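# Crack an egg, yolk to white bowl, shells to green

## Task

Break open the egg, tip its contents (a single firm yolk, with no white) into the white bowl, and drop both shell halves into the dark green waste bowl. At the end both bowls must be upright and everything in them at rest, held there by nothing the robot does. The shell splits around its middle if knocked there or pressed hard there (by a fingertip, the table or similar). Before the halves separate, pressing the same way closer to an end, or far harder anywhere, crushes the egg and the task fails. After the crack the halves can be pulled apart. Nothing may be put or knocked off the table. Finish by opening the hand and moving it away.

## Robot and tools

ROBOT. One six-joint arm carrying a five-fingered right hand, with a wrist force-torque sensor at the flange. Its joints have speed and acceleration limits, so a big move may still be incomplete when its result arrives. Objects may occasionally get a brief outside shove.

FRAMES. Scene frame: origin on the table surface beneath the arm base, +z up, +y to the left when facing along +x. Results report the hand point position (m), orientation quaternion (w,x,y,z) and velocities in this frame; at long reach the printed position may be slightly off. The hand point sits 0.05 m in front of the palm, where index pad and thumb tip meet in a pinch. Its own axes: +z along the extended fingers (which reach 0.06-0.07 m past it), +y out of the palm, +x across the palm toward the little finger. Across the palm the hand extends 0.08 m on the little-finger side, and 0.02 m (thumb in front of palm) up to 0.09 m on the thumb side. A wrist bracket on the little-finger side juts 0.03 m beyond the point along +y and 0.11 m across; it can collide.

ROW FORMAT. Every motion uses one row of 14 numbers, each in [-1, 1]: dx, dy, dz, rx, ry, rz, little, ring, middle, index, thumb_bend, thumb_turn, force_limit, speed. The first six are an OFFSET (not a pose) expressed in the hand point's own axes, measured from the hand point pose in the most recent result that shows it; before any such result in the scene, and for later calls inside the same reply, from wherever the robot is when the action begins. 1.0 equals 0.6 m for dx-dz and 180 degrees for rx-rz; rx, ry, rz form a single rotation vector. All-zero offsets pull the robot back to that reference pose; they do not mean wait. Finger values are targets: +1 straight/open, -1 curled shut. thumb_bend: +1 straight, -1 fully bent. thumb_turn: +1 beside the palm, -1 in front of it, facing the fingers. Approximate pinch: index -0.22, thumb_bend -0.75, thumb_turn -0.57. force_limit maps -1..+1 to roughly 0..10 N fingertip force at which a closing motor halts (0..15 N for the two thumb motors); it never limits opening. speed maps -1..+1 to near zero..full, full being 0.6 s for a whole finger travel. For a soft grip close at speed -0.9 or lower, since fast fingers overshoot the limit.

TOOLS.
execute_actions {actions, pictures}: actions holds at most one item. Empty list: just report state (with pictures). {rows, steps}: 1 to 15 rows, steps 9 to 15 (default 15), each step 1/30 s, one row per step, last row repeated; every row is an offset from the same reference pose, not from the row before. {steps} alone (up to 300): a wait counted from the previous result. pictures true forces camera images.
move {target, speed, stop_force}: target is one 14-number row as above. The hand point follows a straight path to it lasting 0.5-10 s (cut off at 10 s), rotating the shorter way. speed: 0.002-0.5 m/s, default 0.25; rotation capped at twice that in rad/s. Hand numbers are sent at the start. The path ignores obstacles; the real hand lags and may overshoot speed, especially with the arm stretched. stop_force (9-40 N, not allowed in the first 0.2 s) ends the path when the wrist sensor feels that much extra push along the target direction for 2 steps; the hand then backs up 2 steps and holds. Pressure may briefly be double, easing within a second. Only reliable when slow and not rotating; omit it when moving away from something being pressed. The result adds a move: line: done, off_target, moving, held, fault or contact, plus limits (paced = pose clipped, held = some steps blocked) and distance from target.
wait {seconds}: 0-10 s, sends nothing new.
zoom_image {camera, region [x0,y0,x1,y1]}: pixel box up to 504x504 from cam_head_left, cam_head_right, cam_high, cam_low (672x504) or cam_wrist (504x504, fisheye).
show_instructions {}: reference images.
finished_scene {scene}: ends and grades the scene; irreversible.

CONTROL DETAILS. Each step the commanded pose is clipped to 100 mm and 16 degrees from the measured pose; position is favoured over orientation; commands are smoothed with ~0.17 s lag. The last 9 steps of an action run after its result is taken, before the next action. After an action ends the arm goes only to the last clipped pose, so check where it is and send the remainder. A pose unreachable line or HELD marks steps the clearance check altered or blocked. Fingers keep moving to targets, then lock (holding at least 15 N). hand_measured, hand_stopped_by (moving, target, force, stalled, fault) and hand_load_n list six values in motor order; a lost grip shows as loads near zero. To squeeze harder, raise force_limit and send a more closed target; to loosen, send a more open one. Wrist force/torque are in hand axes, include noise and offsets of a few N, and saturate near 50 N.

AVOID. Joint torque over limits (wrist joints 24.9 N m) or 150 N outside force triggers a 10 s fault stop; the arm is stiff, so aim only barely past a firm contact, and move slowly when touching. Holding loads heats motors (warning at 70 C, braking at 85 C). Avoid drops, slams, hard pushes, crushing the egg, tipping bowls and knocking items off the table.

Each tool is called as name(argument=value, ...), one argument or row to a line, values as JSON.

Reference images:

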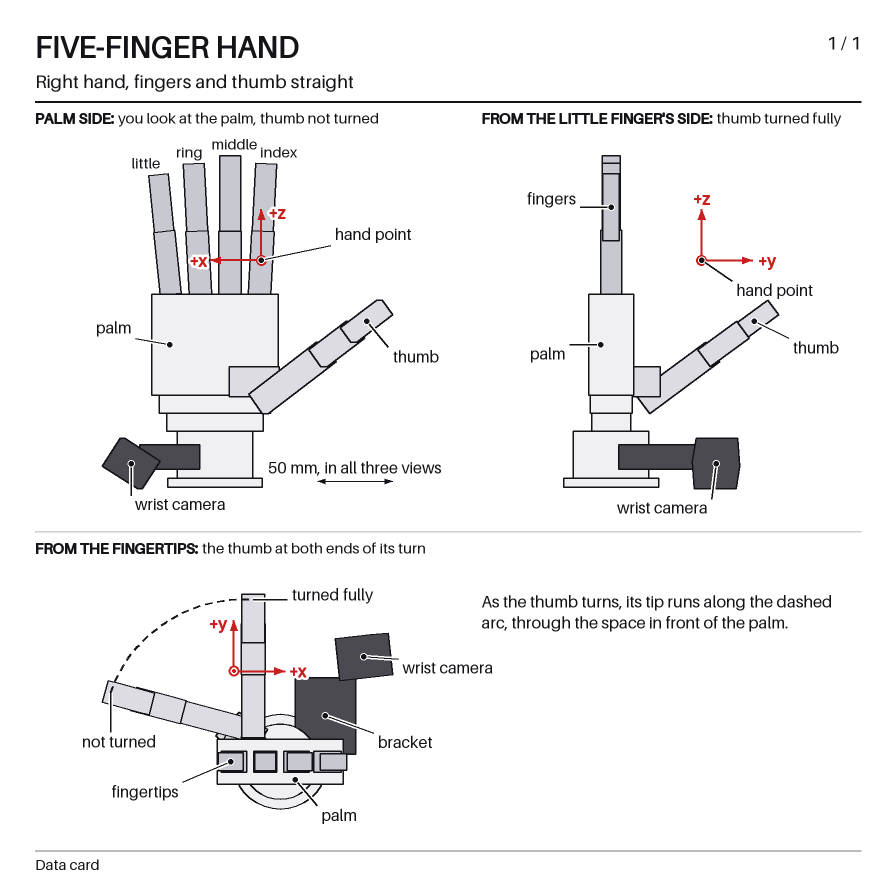

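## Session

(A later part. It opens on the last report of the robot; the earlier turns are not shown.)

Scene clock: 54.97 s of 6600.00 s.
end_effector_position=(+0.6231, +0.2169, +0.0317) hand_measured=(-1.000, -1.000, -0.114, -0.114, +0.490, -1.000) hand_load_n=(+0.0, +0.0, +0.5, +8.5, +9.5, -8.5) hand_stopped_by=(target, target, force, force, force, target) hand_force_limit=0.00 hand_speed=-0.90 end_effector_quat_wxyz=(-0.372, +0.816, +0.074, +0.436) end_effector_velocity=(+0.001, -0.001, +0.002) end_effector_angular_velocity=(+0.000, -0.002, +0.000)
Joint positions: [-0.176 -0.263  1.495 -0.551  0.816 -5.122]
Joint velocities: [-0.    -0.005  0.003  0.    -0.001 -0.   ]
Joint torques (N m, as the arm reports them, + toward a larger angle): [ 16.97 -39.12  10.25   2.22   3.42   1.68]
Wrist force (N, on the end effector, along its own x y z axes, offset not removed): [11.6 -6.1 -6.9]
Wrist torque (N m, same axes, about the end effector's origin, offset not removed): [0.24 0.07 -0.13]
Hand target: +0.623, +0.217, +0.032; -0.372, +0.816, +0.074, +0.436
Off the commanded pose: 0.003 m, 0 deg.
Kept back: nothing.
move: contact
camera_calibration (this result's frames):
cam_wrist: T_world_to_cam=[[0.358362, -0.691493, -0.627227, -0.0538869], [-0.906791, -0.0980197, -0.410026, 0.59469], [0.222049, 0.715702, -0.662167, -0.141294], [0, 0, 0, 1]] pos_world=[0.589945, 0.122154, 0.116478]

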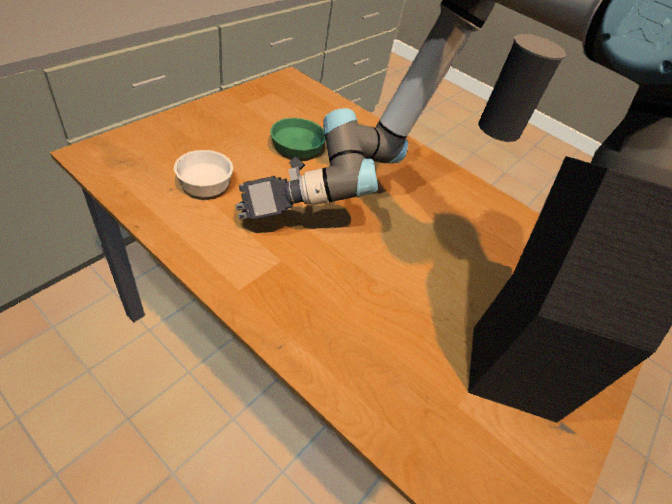

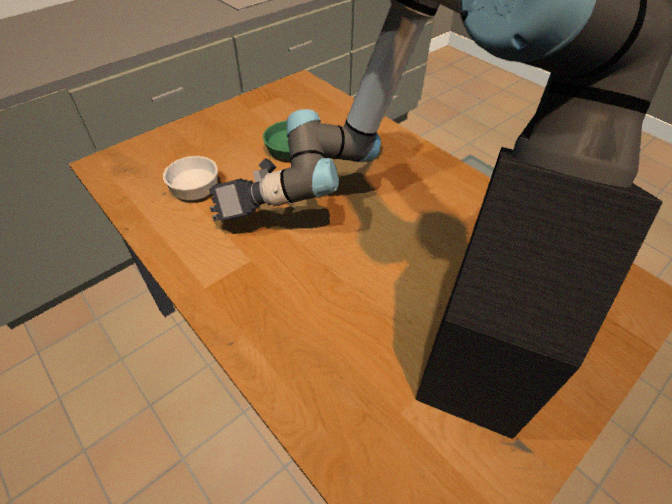

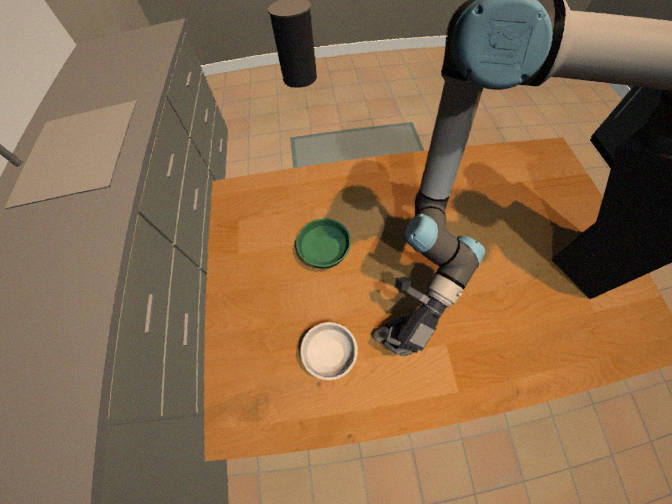

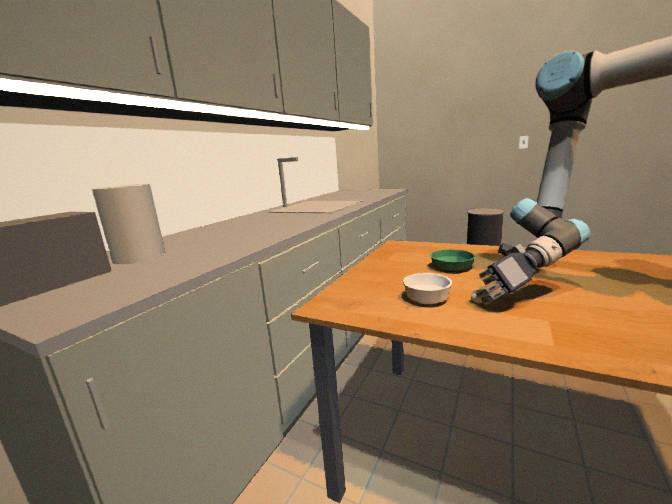

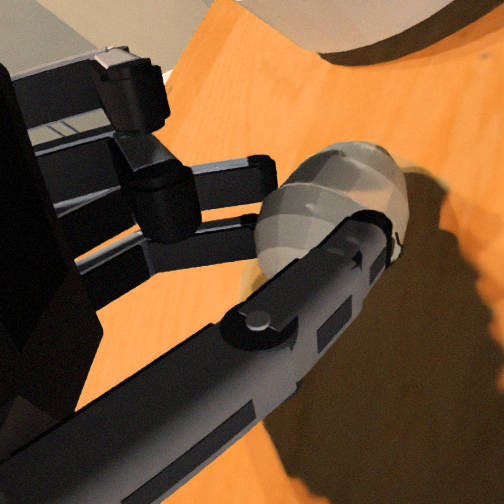

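Cracked, and the pointed half has shifted. Lift a little to see.

move(
  target=[0.01,-0.007,-0.0045,0,0,0,-1,-1,-0.3,-0.3,0.35,-1,0,-0.9],
  speed=0.01,
)

zoom_image(
  camera="cam_low",
  region=[450, 260, 530, 320],
)

Scene clock: 56.97 s of 6600.00 s.
end_effector_position=(+0.6231, +0.2169, +0.0393) hand_measured=(-1.000, -1.000, -0.114, -0.114, +0.490, -1.000) hand_load_n=(+0.0, +0.0, +0.0, +9.0, +9.5, -0.5) hand_stopped_by=(target, target, force, force, force, target) hand_force_limit=0.00 hand_speed=-0.90 end_effector_quat_wxyz=(-0.372, +0.816, +0.074, +0.436) end_effector_velocity=(+0.000, +0.000, +0.002) end_effector_angular_velocity=(+0.000, -0.001, +0.000)
Joint positions: [-0.171 -0.28   1.511 -0.554  0.821 -5.117]
Joint velocities: [ 0.001 -0.004  0.004 -0.001  0.     0.001]
Joint torques (N m, as the arm reports them, + toward a larger angle): [ 35.16 -48.1    8.37   0.41   1.19   1.72]
Wrist force (N, on the end effector, along its own x y z axes, offset not removed): [3.3 2.2 0.8]
Wrist torque (N m, same axes, about the end effector's origin, offset not removed): [0.57 -0.49 0.11]
Hand target: +0.623, +0.217, +0.039; -0.372, +0.816, +0.074, +0.436
Off the commanded pose: 0.000 m, 0 deg.
Kept back: nothing.
move: done
camera_calibration (this result's frames):
cam_wrist: T_world_to_cam=[[0.358376, -0.691478, -0.627235, -0.049194], [-0.906787, -0.0980257, -0.410035, 0.597811], [0.222045, 0.715715, -0.662154, -0.136251], [0, 0, 0, 1]] pos_world=[0.589971, 0.122101, 0.124048]

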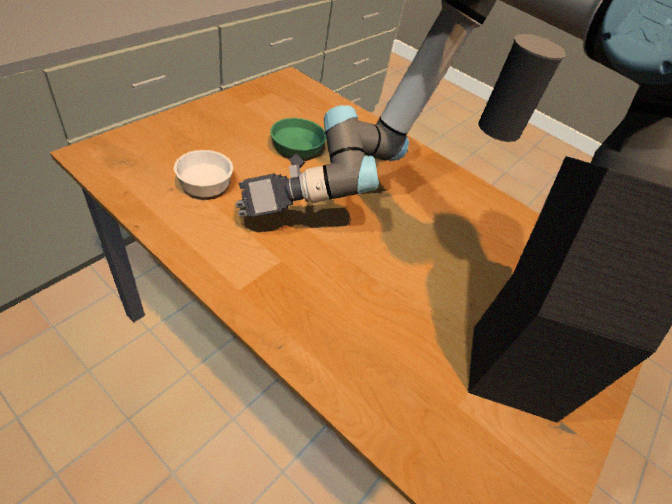

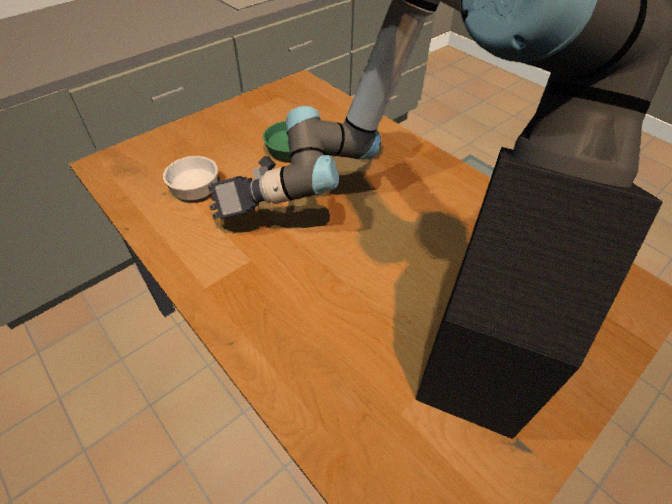

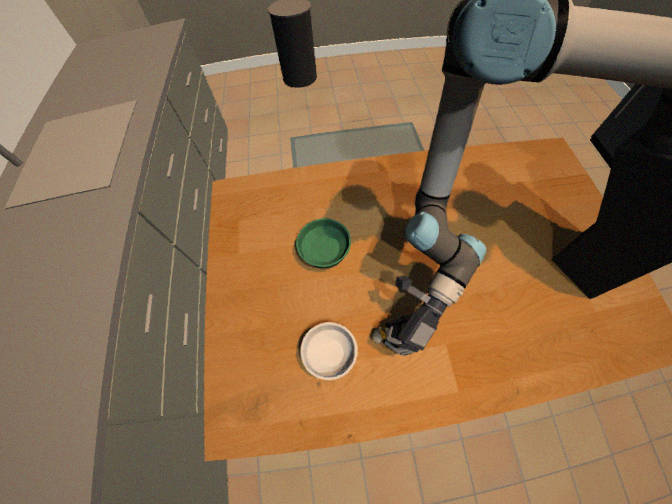

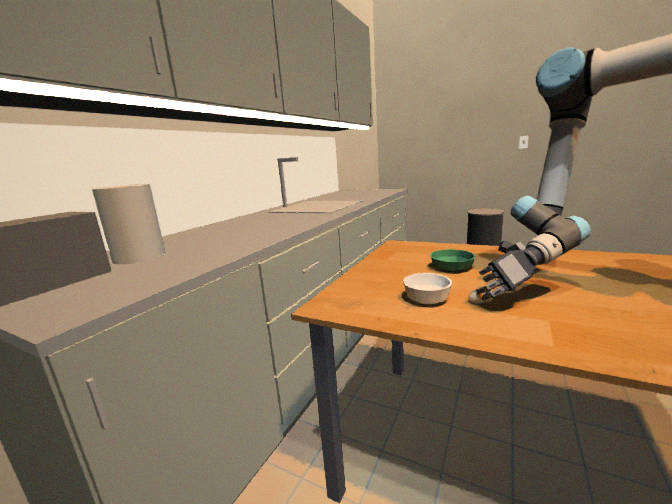

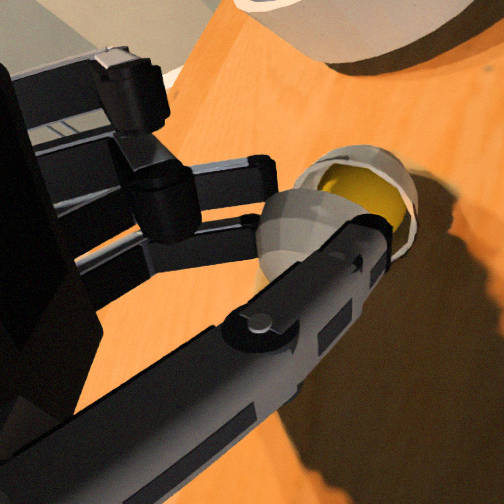

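Region (450, 260, 530, 320) of cam_low's 672x504 image, scaled by 6.300, with more detail than that image has; it fills the top 378 rows of this view, and the rest is white.

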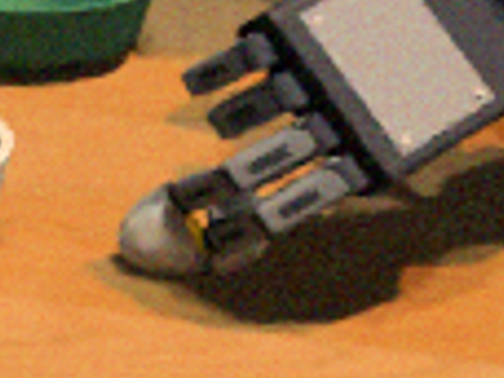

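move(
  target=[0.075,-0.075,-0.057,0,0,0,-1,-1,0.3,-0.3,0.35,-1,0,-0.5],
  speed=0.02,
)

Scene clock: 61.20 s of 6600.00 s.
end_effector_position=(+0.6082, +0.2167, +0.1097) hand_measured=(-1.000, -1.000, +0.300, -0.114, +0.490, -1.000) hand_load_n=(+0.0, +0.0, +0.0, +9.0, +9.5, -0.5) hand_stopped_by=(target, target, target, force, force, target) hand_force_limit=0.00 hand_speed=-0.50 end_effector_quat_wxyz=(-0.372, +0.816, +0.074, +0.436) end_effector_velocity=(-0.001, +0.000, +0.002) end_effector_angular_velocity=(-0.001, +0.001, -0.000)
Joint positions: [-0.126 -0.439  1.691 -0.599  0.856 -5.08 ]
Joint velocities: [ 0.002 -0.004  0.005 -0.001  0.002  0.001]
Joint torques (N m, as the arm reports them, + toward a larger angle): [ 32.98 -46.09   8.93   0.44   1.2    1.67]
Wrist force (N, on the end effector, along its own x y z axes, offset not removed): [5.4 3.5 -3.6]
Wrist torque (N m, same axes, about the end effector's origin, offset not removed): [1.00 -0.47 0.50]
Hand target: +0.608, +0.217, +0.110; -0.372, +0.816, +0.074, +0.436
Off the commanded pose: 0.000 m, 0 deg.
Kept back: nothing.
move: done
camera_calibration (this result's frames):
cam_wrist: T_world_to_cam=[[0.358373, -0.691457, -0.627261, 0.000168188], [-0.906776, -0.0979678, -0.410074, 0.613142], [0.222097, 0.715744, -0.662105, -0.0861831], [0, 0, 0, 1]] pos_world=[0.575062, 0.121869, 0.194476]

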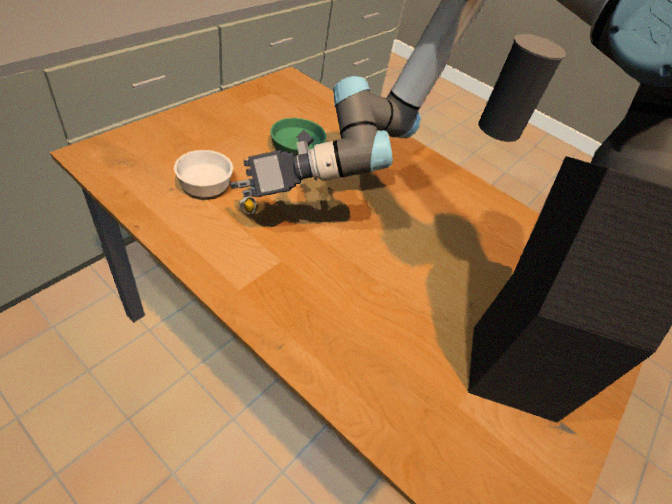

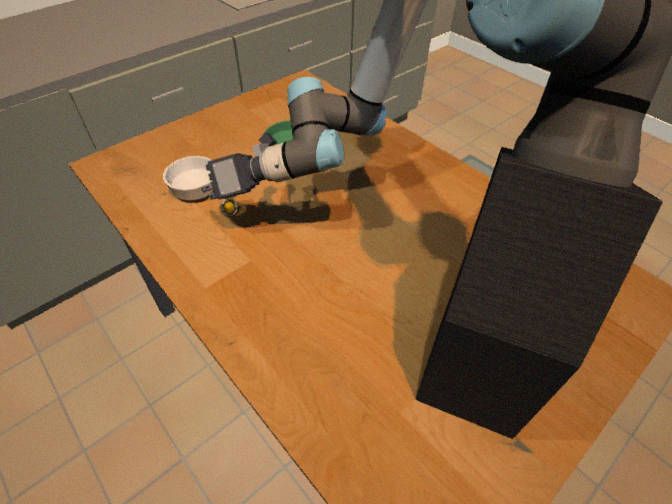

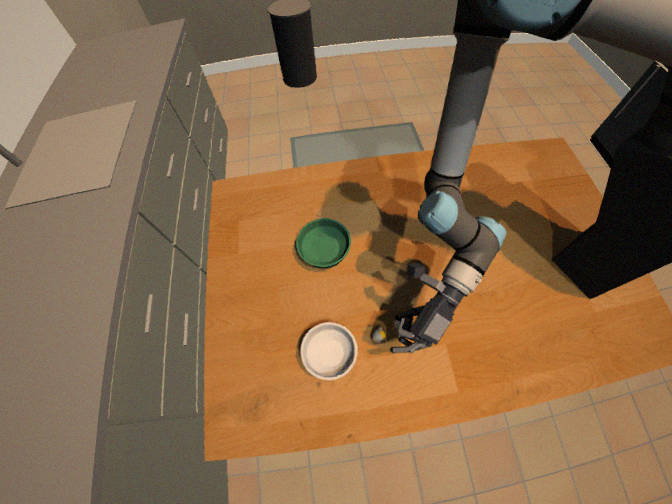

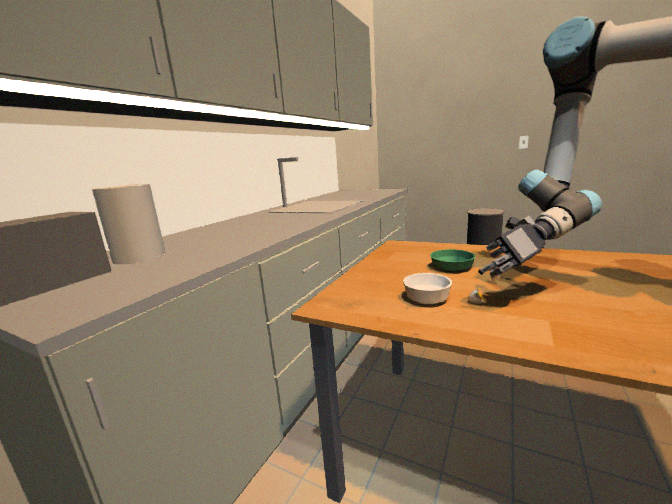

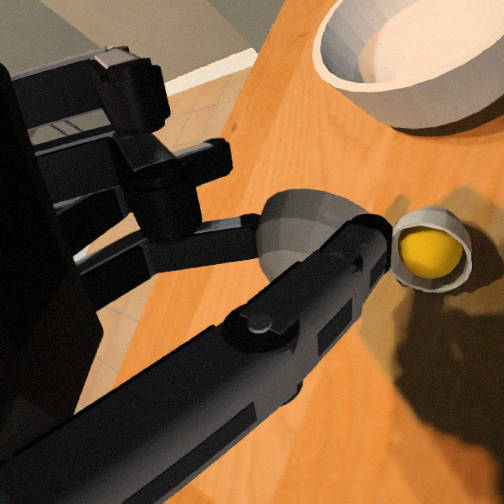

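move(
  target=[0.278,0.478,-0.183,-0.232,0.141,0.424,-1,-1,0.3,-0.3,0.35,-1,0,-0.5],
)

move(
  target=[0,0.055,0.055,0,0,0,-1,-1,0.3,-0.3,0.35,-1,0,-0.5],
  speed=0.06,
)

zoom_image(
  camera="cam_low",
  region=[400, 200, 540, 320],
)

zoom_image(
  camera="cam_high",
  region=[340, 300, 420, 370],
)

Scene clock: 65.50 s of 6600.00 s.
end_effector_position=(+0.7652, -0.0953, +0.1189) hand_measured=(-1.000, -1.000, +0.300, -0.114, +0.490, -1.000) hand_load_n=(+0.0, +0.0, +0.0, +9.0, +9.5, -1.0) hand_stopped_by=(target, target, target, force, force, target) hand_force_limit=0.00 hand_speed=-0.50 end_effector_quat_wxyz=(-0.270, +0.653, -0.654, +0.271) end_effector_velocity=(+0.001, -0.001, -0.000) end_effector_angular_velocity=(+0.005, +0.007, -0.005)
Joint positions: [-0.284 -0.599  1.188 -0.083  1.493 -3.695]
Joint velocities: [-0.     0.005 -0.014  0.016  0.004  0.007]
Joint torques (N m, as the arm reports them, + toward a larger angle): [  9.52 -43.11 -14.5    2.34   1.75   2.08]
Wrist force (N, on the end effector, along its own x y z axes, offset not removed): [1.8 -2.2 -4.3]
Wrist torque (N m, same axes, about the end effector's origin, offset not removed): [-0.11 -0.09 0.11]
Hand target: +0.765, -0.095, +0.119; -0.270, +0.653, -0.654, +0.270
Off the commanded pose: 0.001 m, 0 deg.
Kept back: nothing.
move: done
camera_calibration (this result's frames):
cam_wrist: T_world_to_cam=[[-0.711567, 0.121252, -0.692077, 0.637828], [-0.28933, 0.847041, 0.44588, 0.24451], [0.640281, 0.517512, -0.567645, -0.241786], [0, 0, 0, 1]] pos_world=[0.679413, -0.159321, 0.195155]

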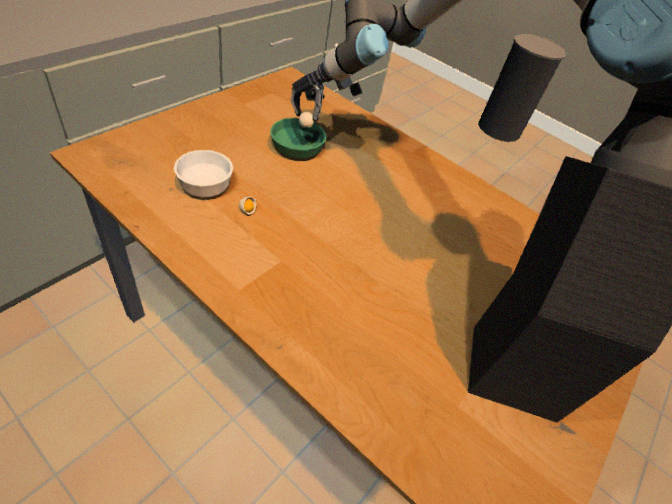

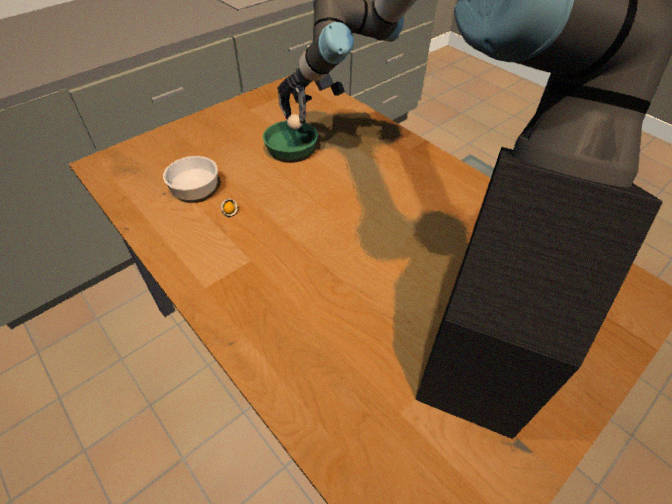

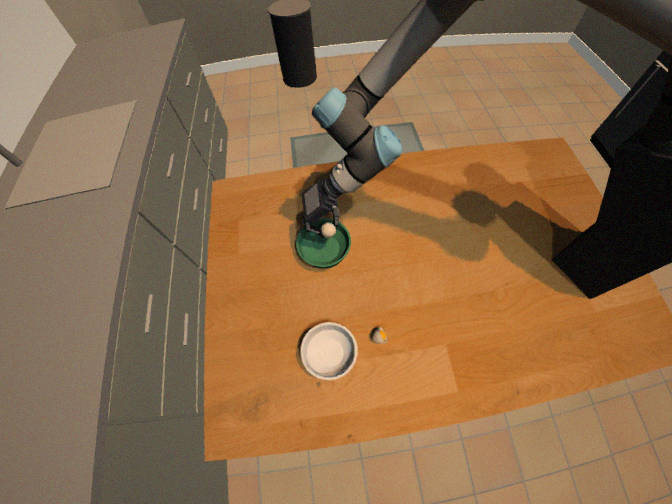

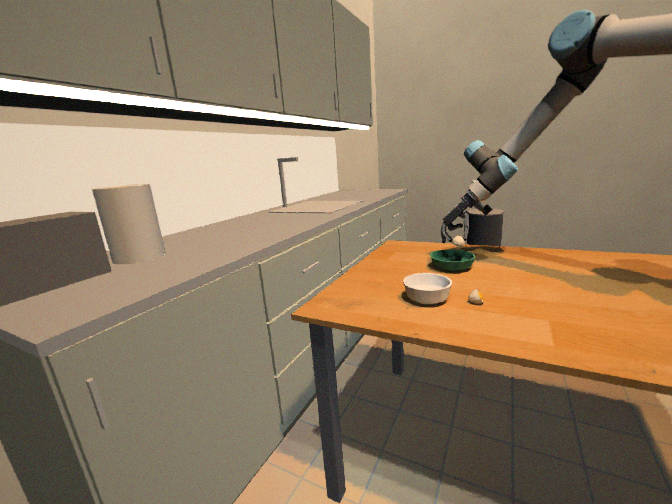

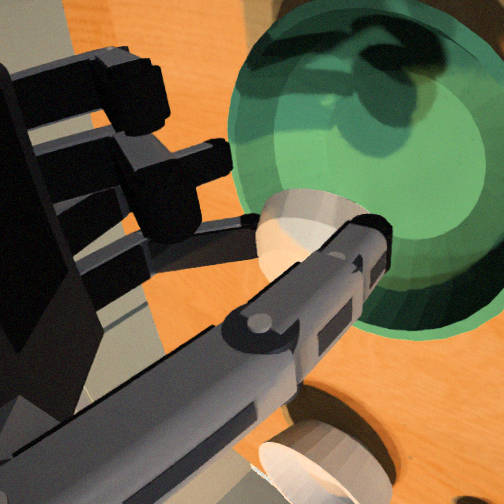

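Scene clock: 66.70 s of 6600.00 s.
end_effector_position=(+0.7651, -0.0952, +0.0725) hand_measured=(-1.000, -1.000, +0.300, -0.114, +0.490, -1.000) hand_load_n=(+0.0, +0.0, +0.0, +9.0, +9.5, -1.0) hand_stopped_by=(target, target, target, force, force, target) hand_force_limit=0.00 hand_speed=-0.50 end_effector_quat_wxyz=(-0.270, +0.653, -0.653, +0.271) end_effector_velocity=(-0.000, +0.000, -0.003) end_effector_angular_velocity=(+0.001, +0.002, +0.000)
Joint positions: [-0.306 -0.511  1.129 -0.111  1.473 -3.706]
Joint velocities: [-0.001  0.006 -0.005 -0.    -0.001 -0.001]
Joint torques (N m, as the arm reports them, + toward a larger angle): [ 11.51 -45.26 -15.37  -0.09  -2.77  -1.34]
Wrist force (N, on the end effector, along its own x y z axes, offset not removed): [-2.5 0.2 -0.8]
Wrist torque (N m, same axes, about the end effector's origin, offset not removed): [0.10 0.47 -0.30]
Hand target: +0.765, -0.095, +0.072; -0.270, +0.653, -0.653, +0.271
Off the commanded pose: 0.000 m, 0 deg.
Kept back: nothing.
move: done
camera_calibration (this result's frames):
cam_wrist: T_world_to_cam=[[-0.71157, 0.12123, -0.692078, 0.60565], [-0.289336, 0.847049, 0.445861, 0.265138], [0.640276, 0.517504, -0.567658, -0.268072], [0, 0, 0, 1]] pos_world=[0.679316, -0.159279, 0.148769]

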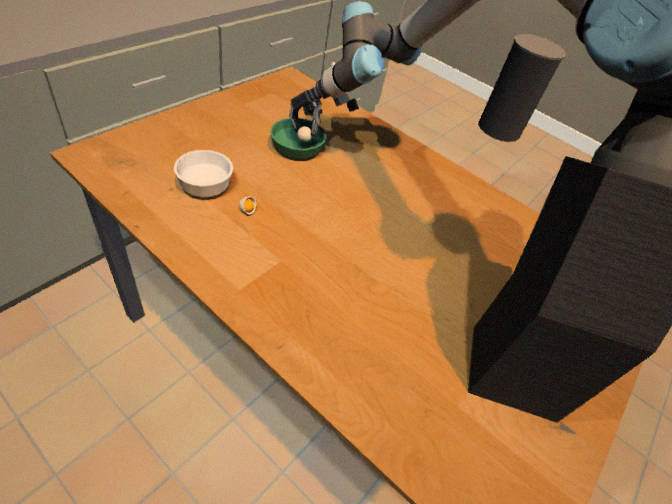

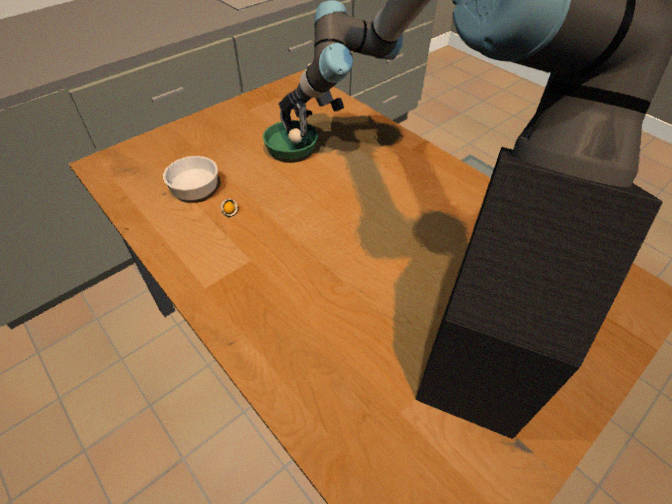

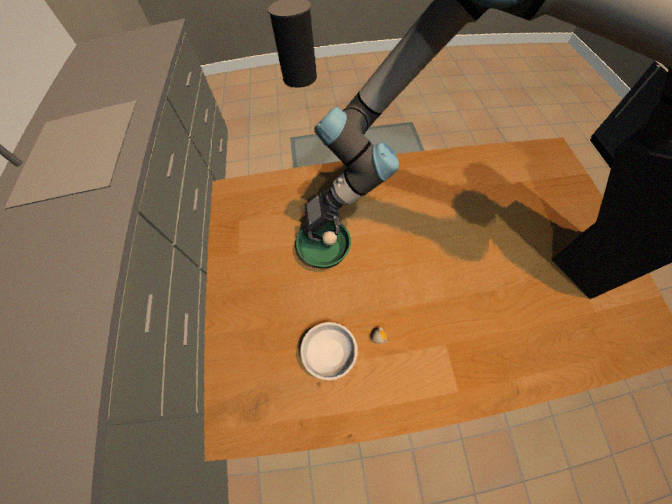

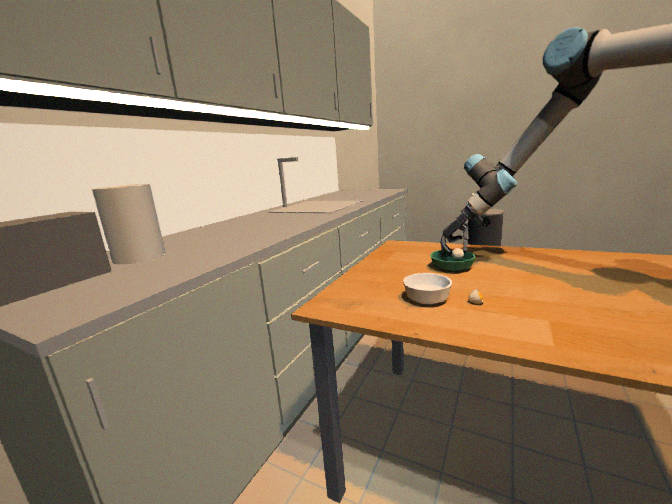

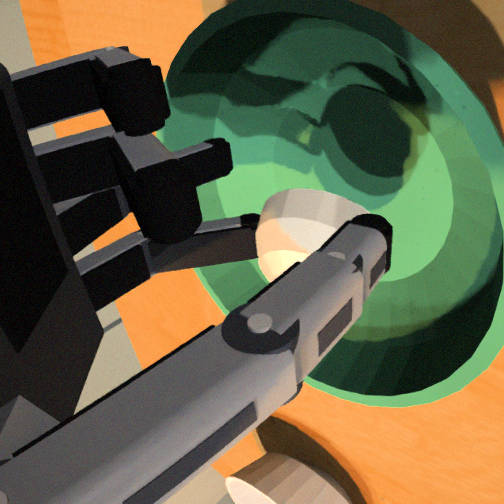

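Region (400, 200, 540, 320) of cam_low's 672x504 image, scaled by 3.600, with more detail than that image has; it fills the top 432 rows of this view, and the rest is white.

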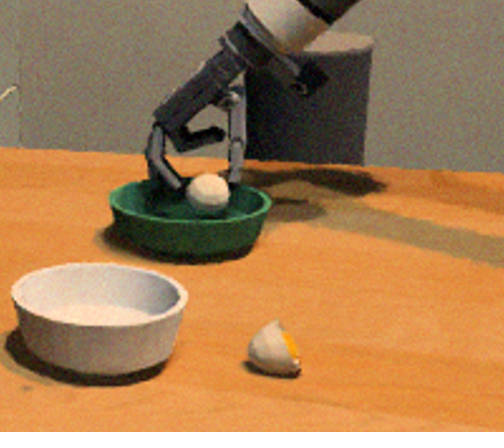

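Region (340, 300, 420, 370) of cam_high's 672x504 image, scaled by 6.300, with more detail than that image has; it fills the top 441 rows of this view, and the rest is white.

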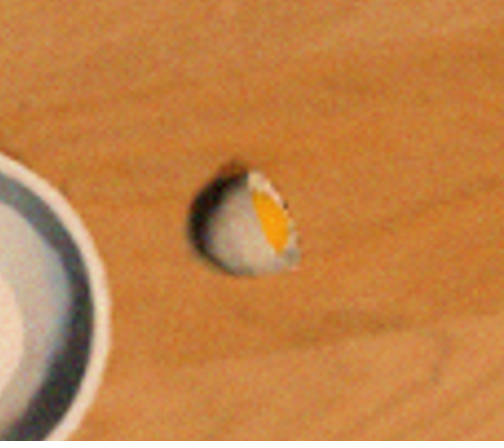

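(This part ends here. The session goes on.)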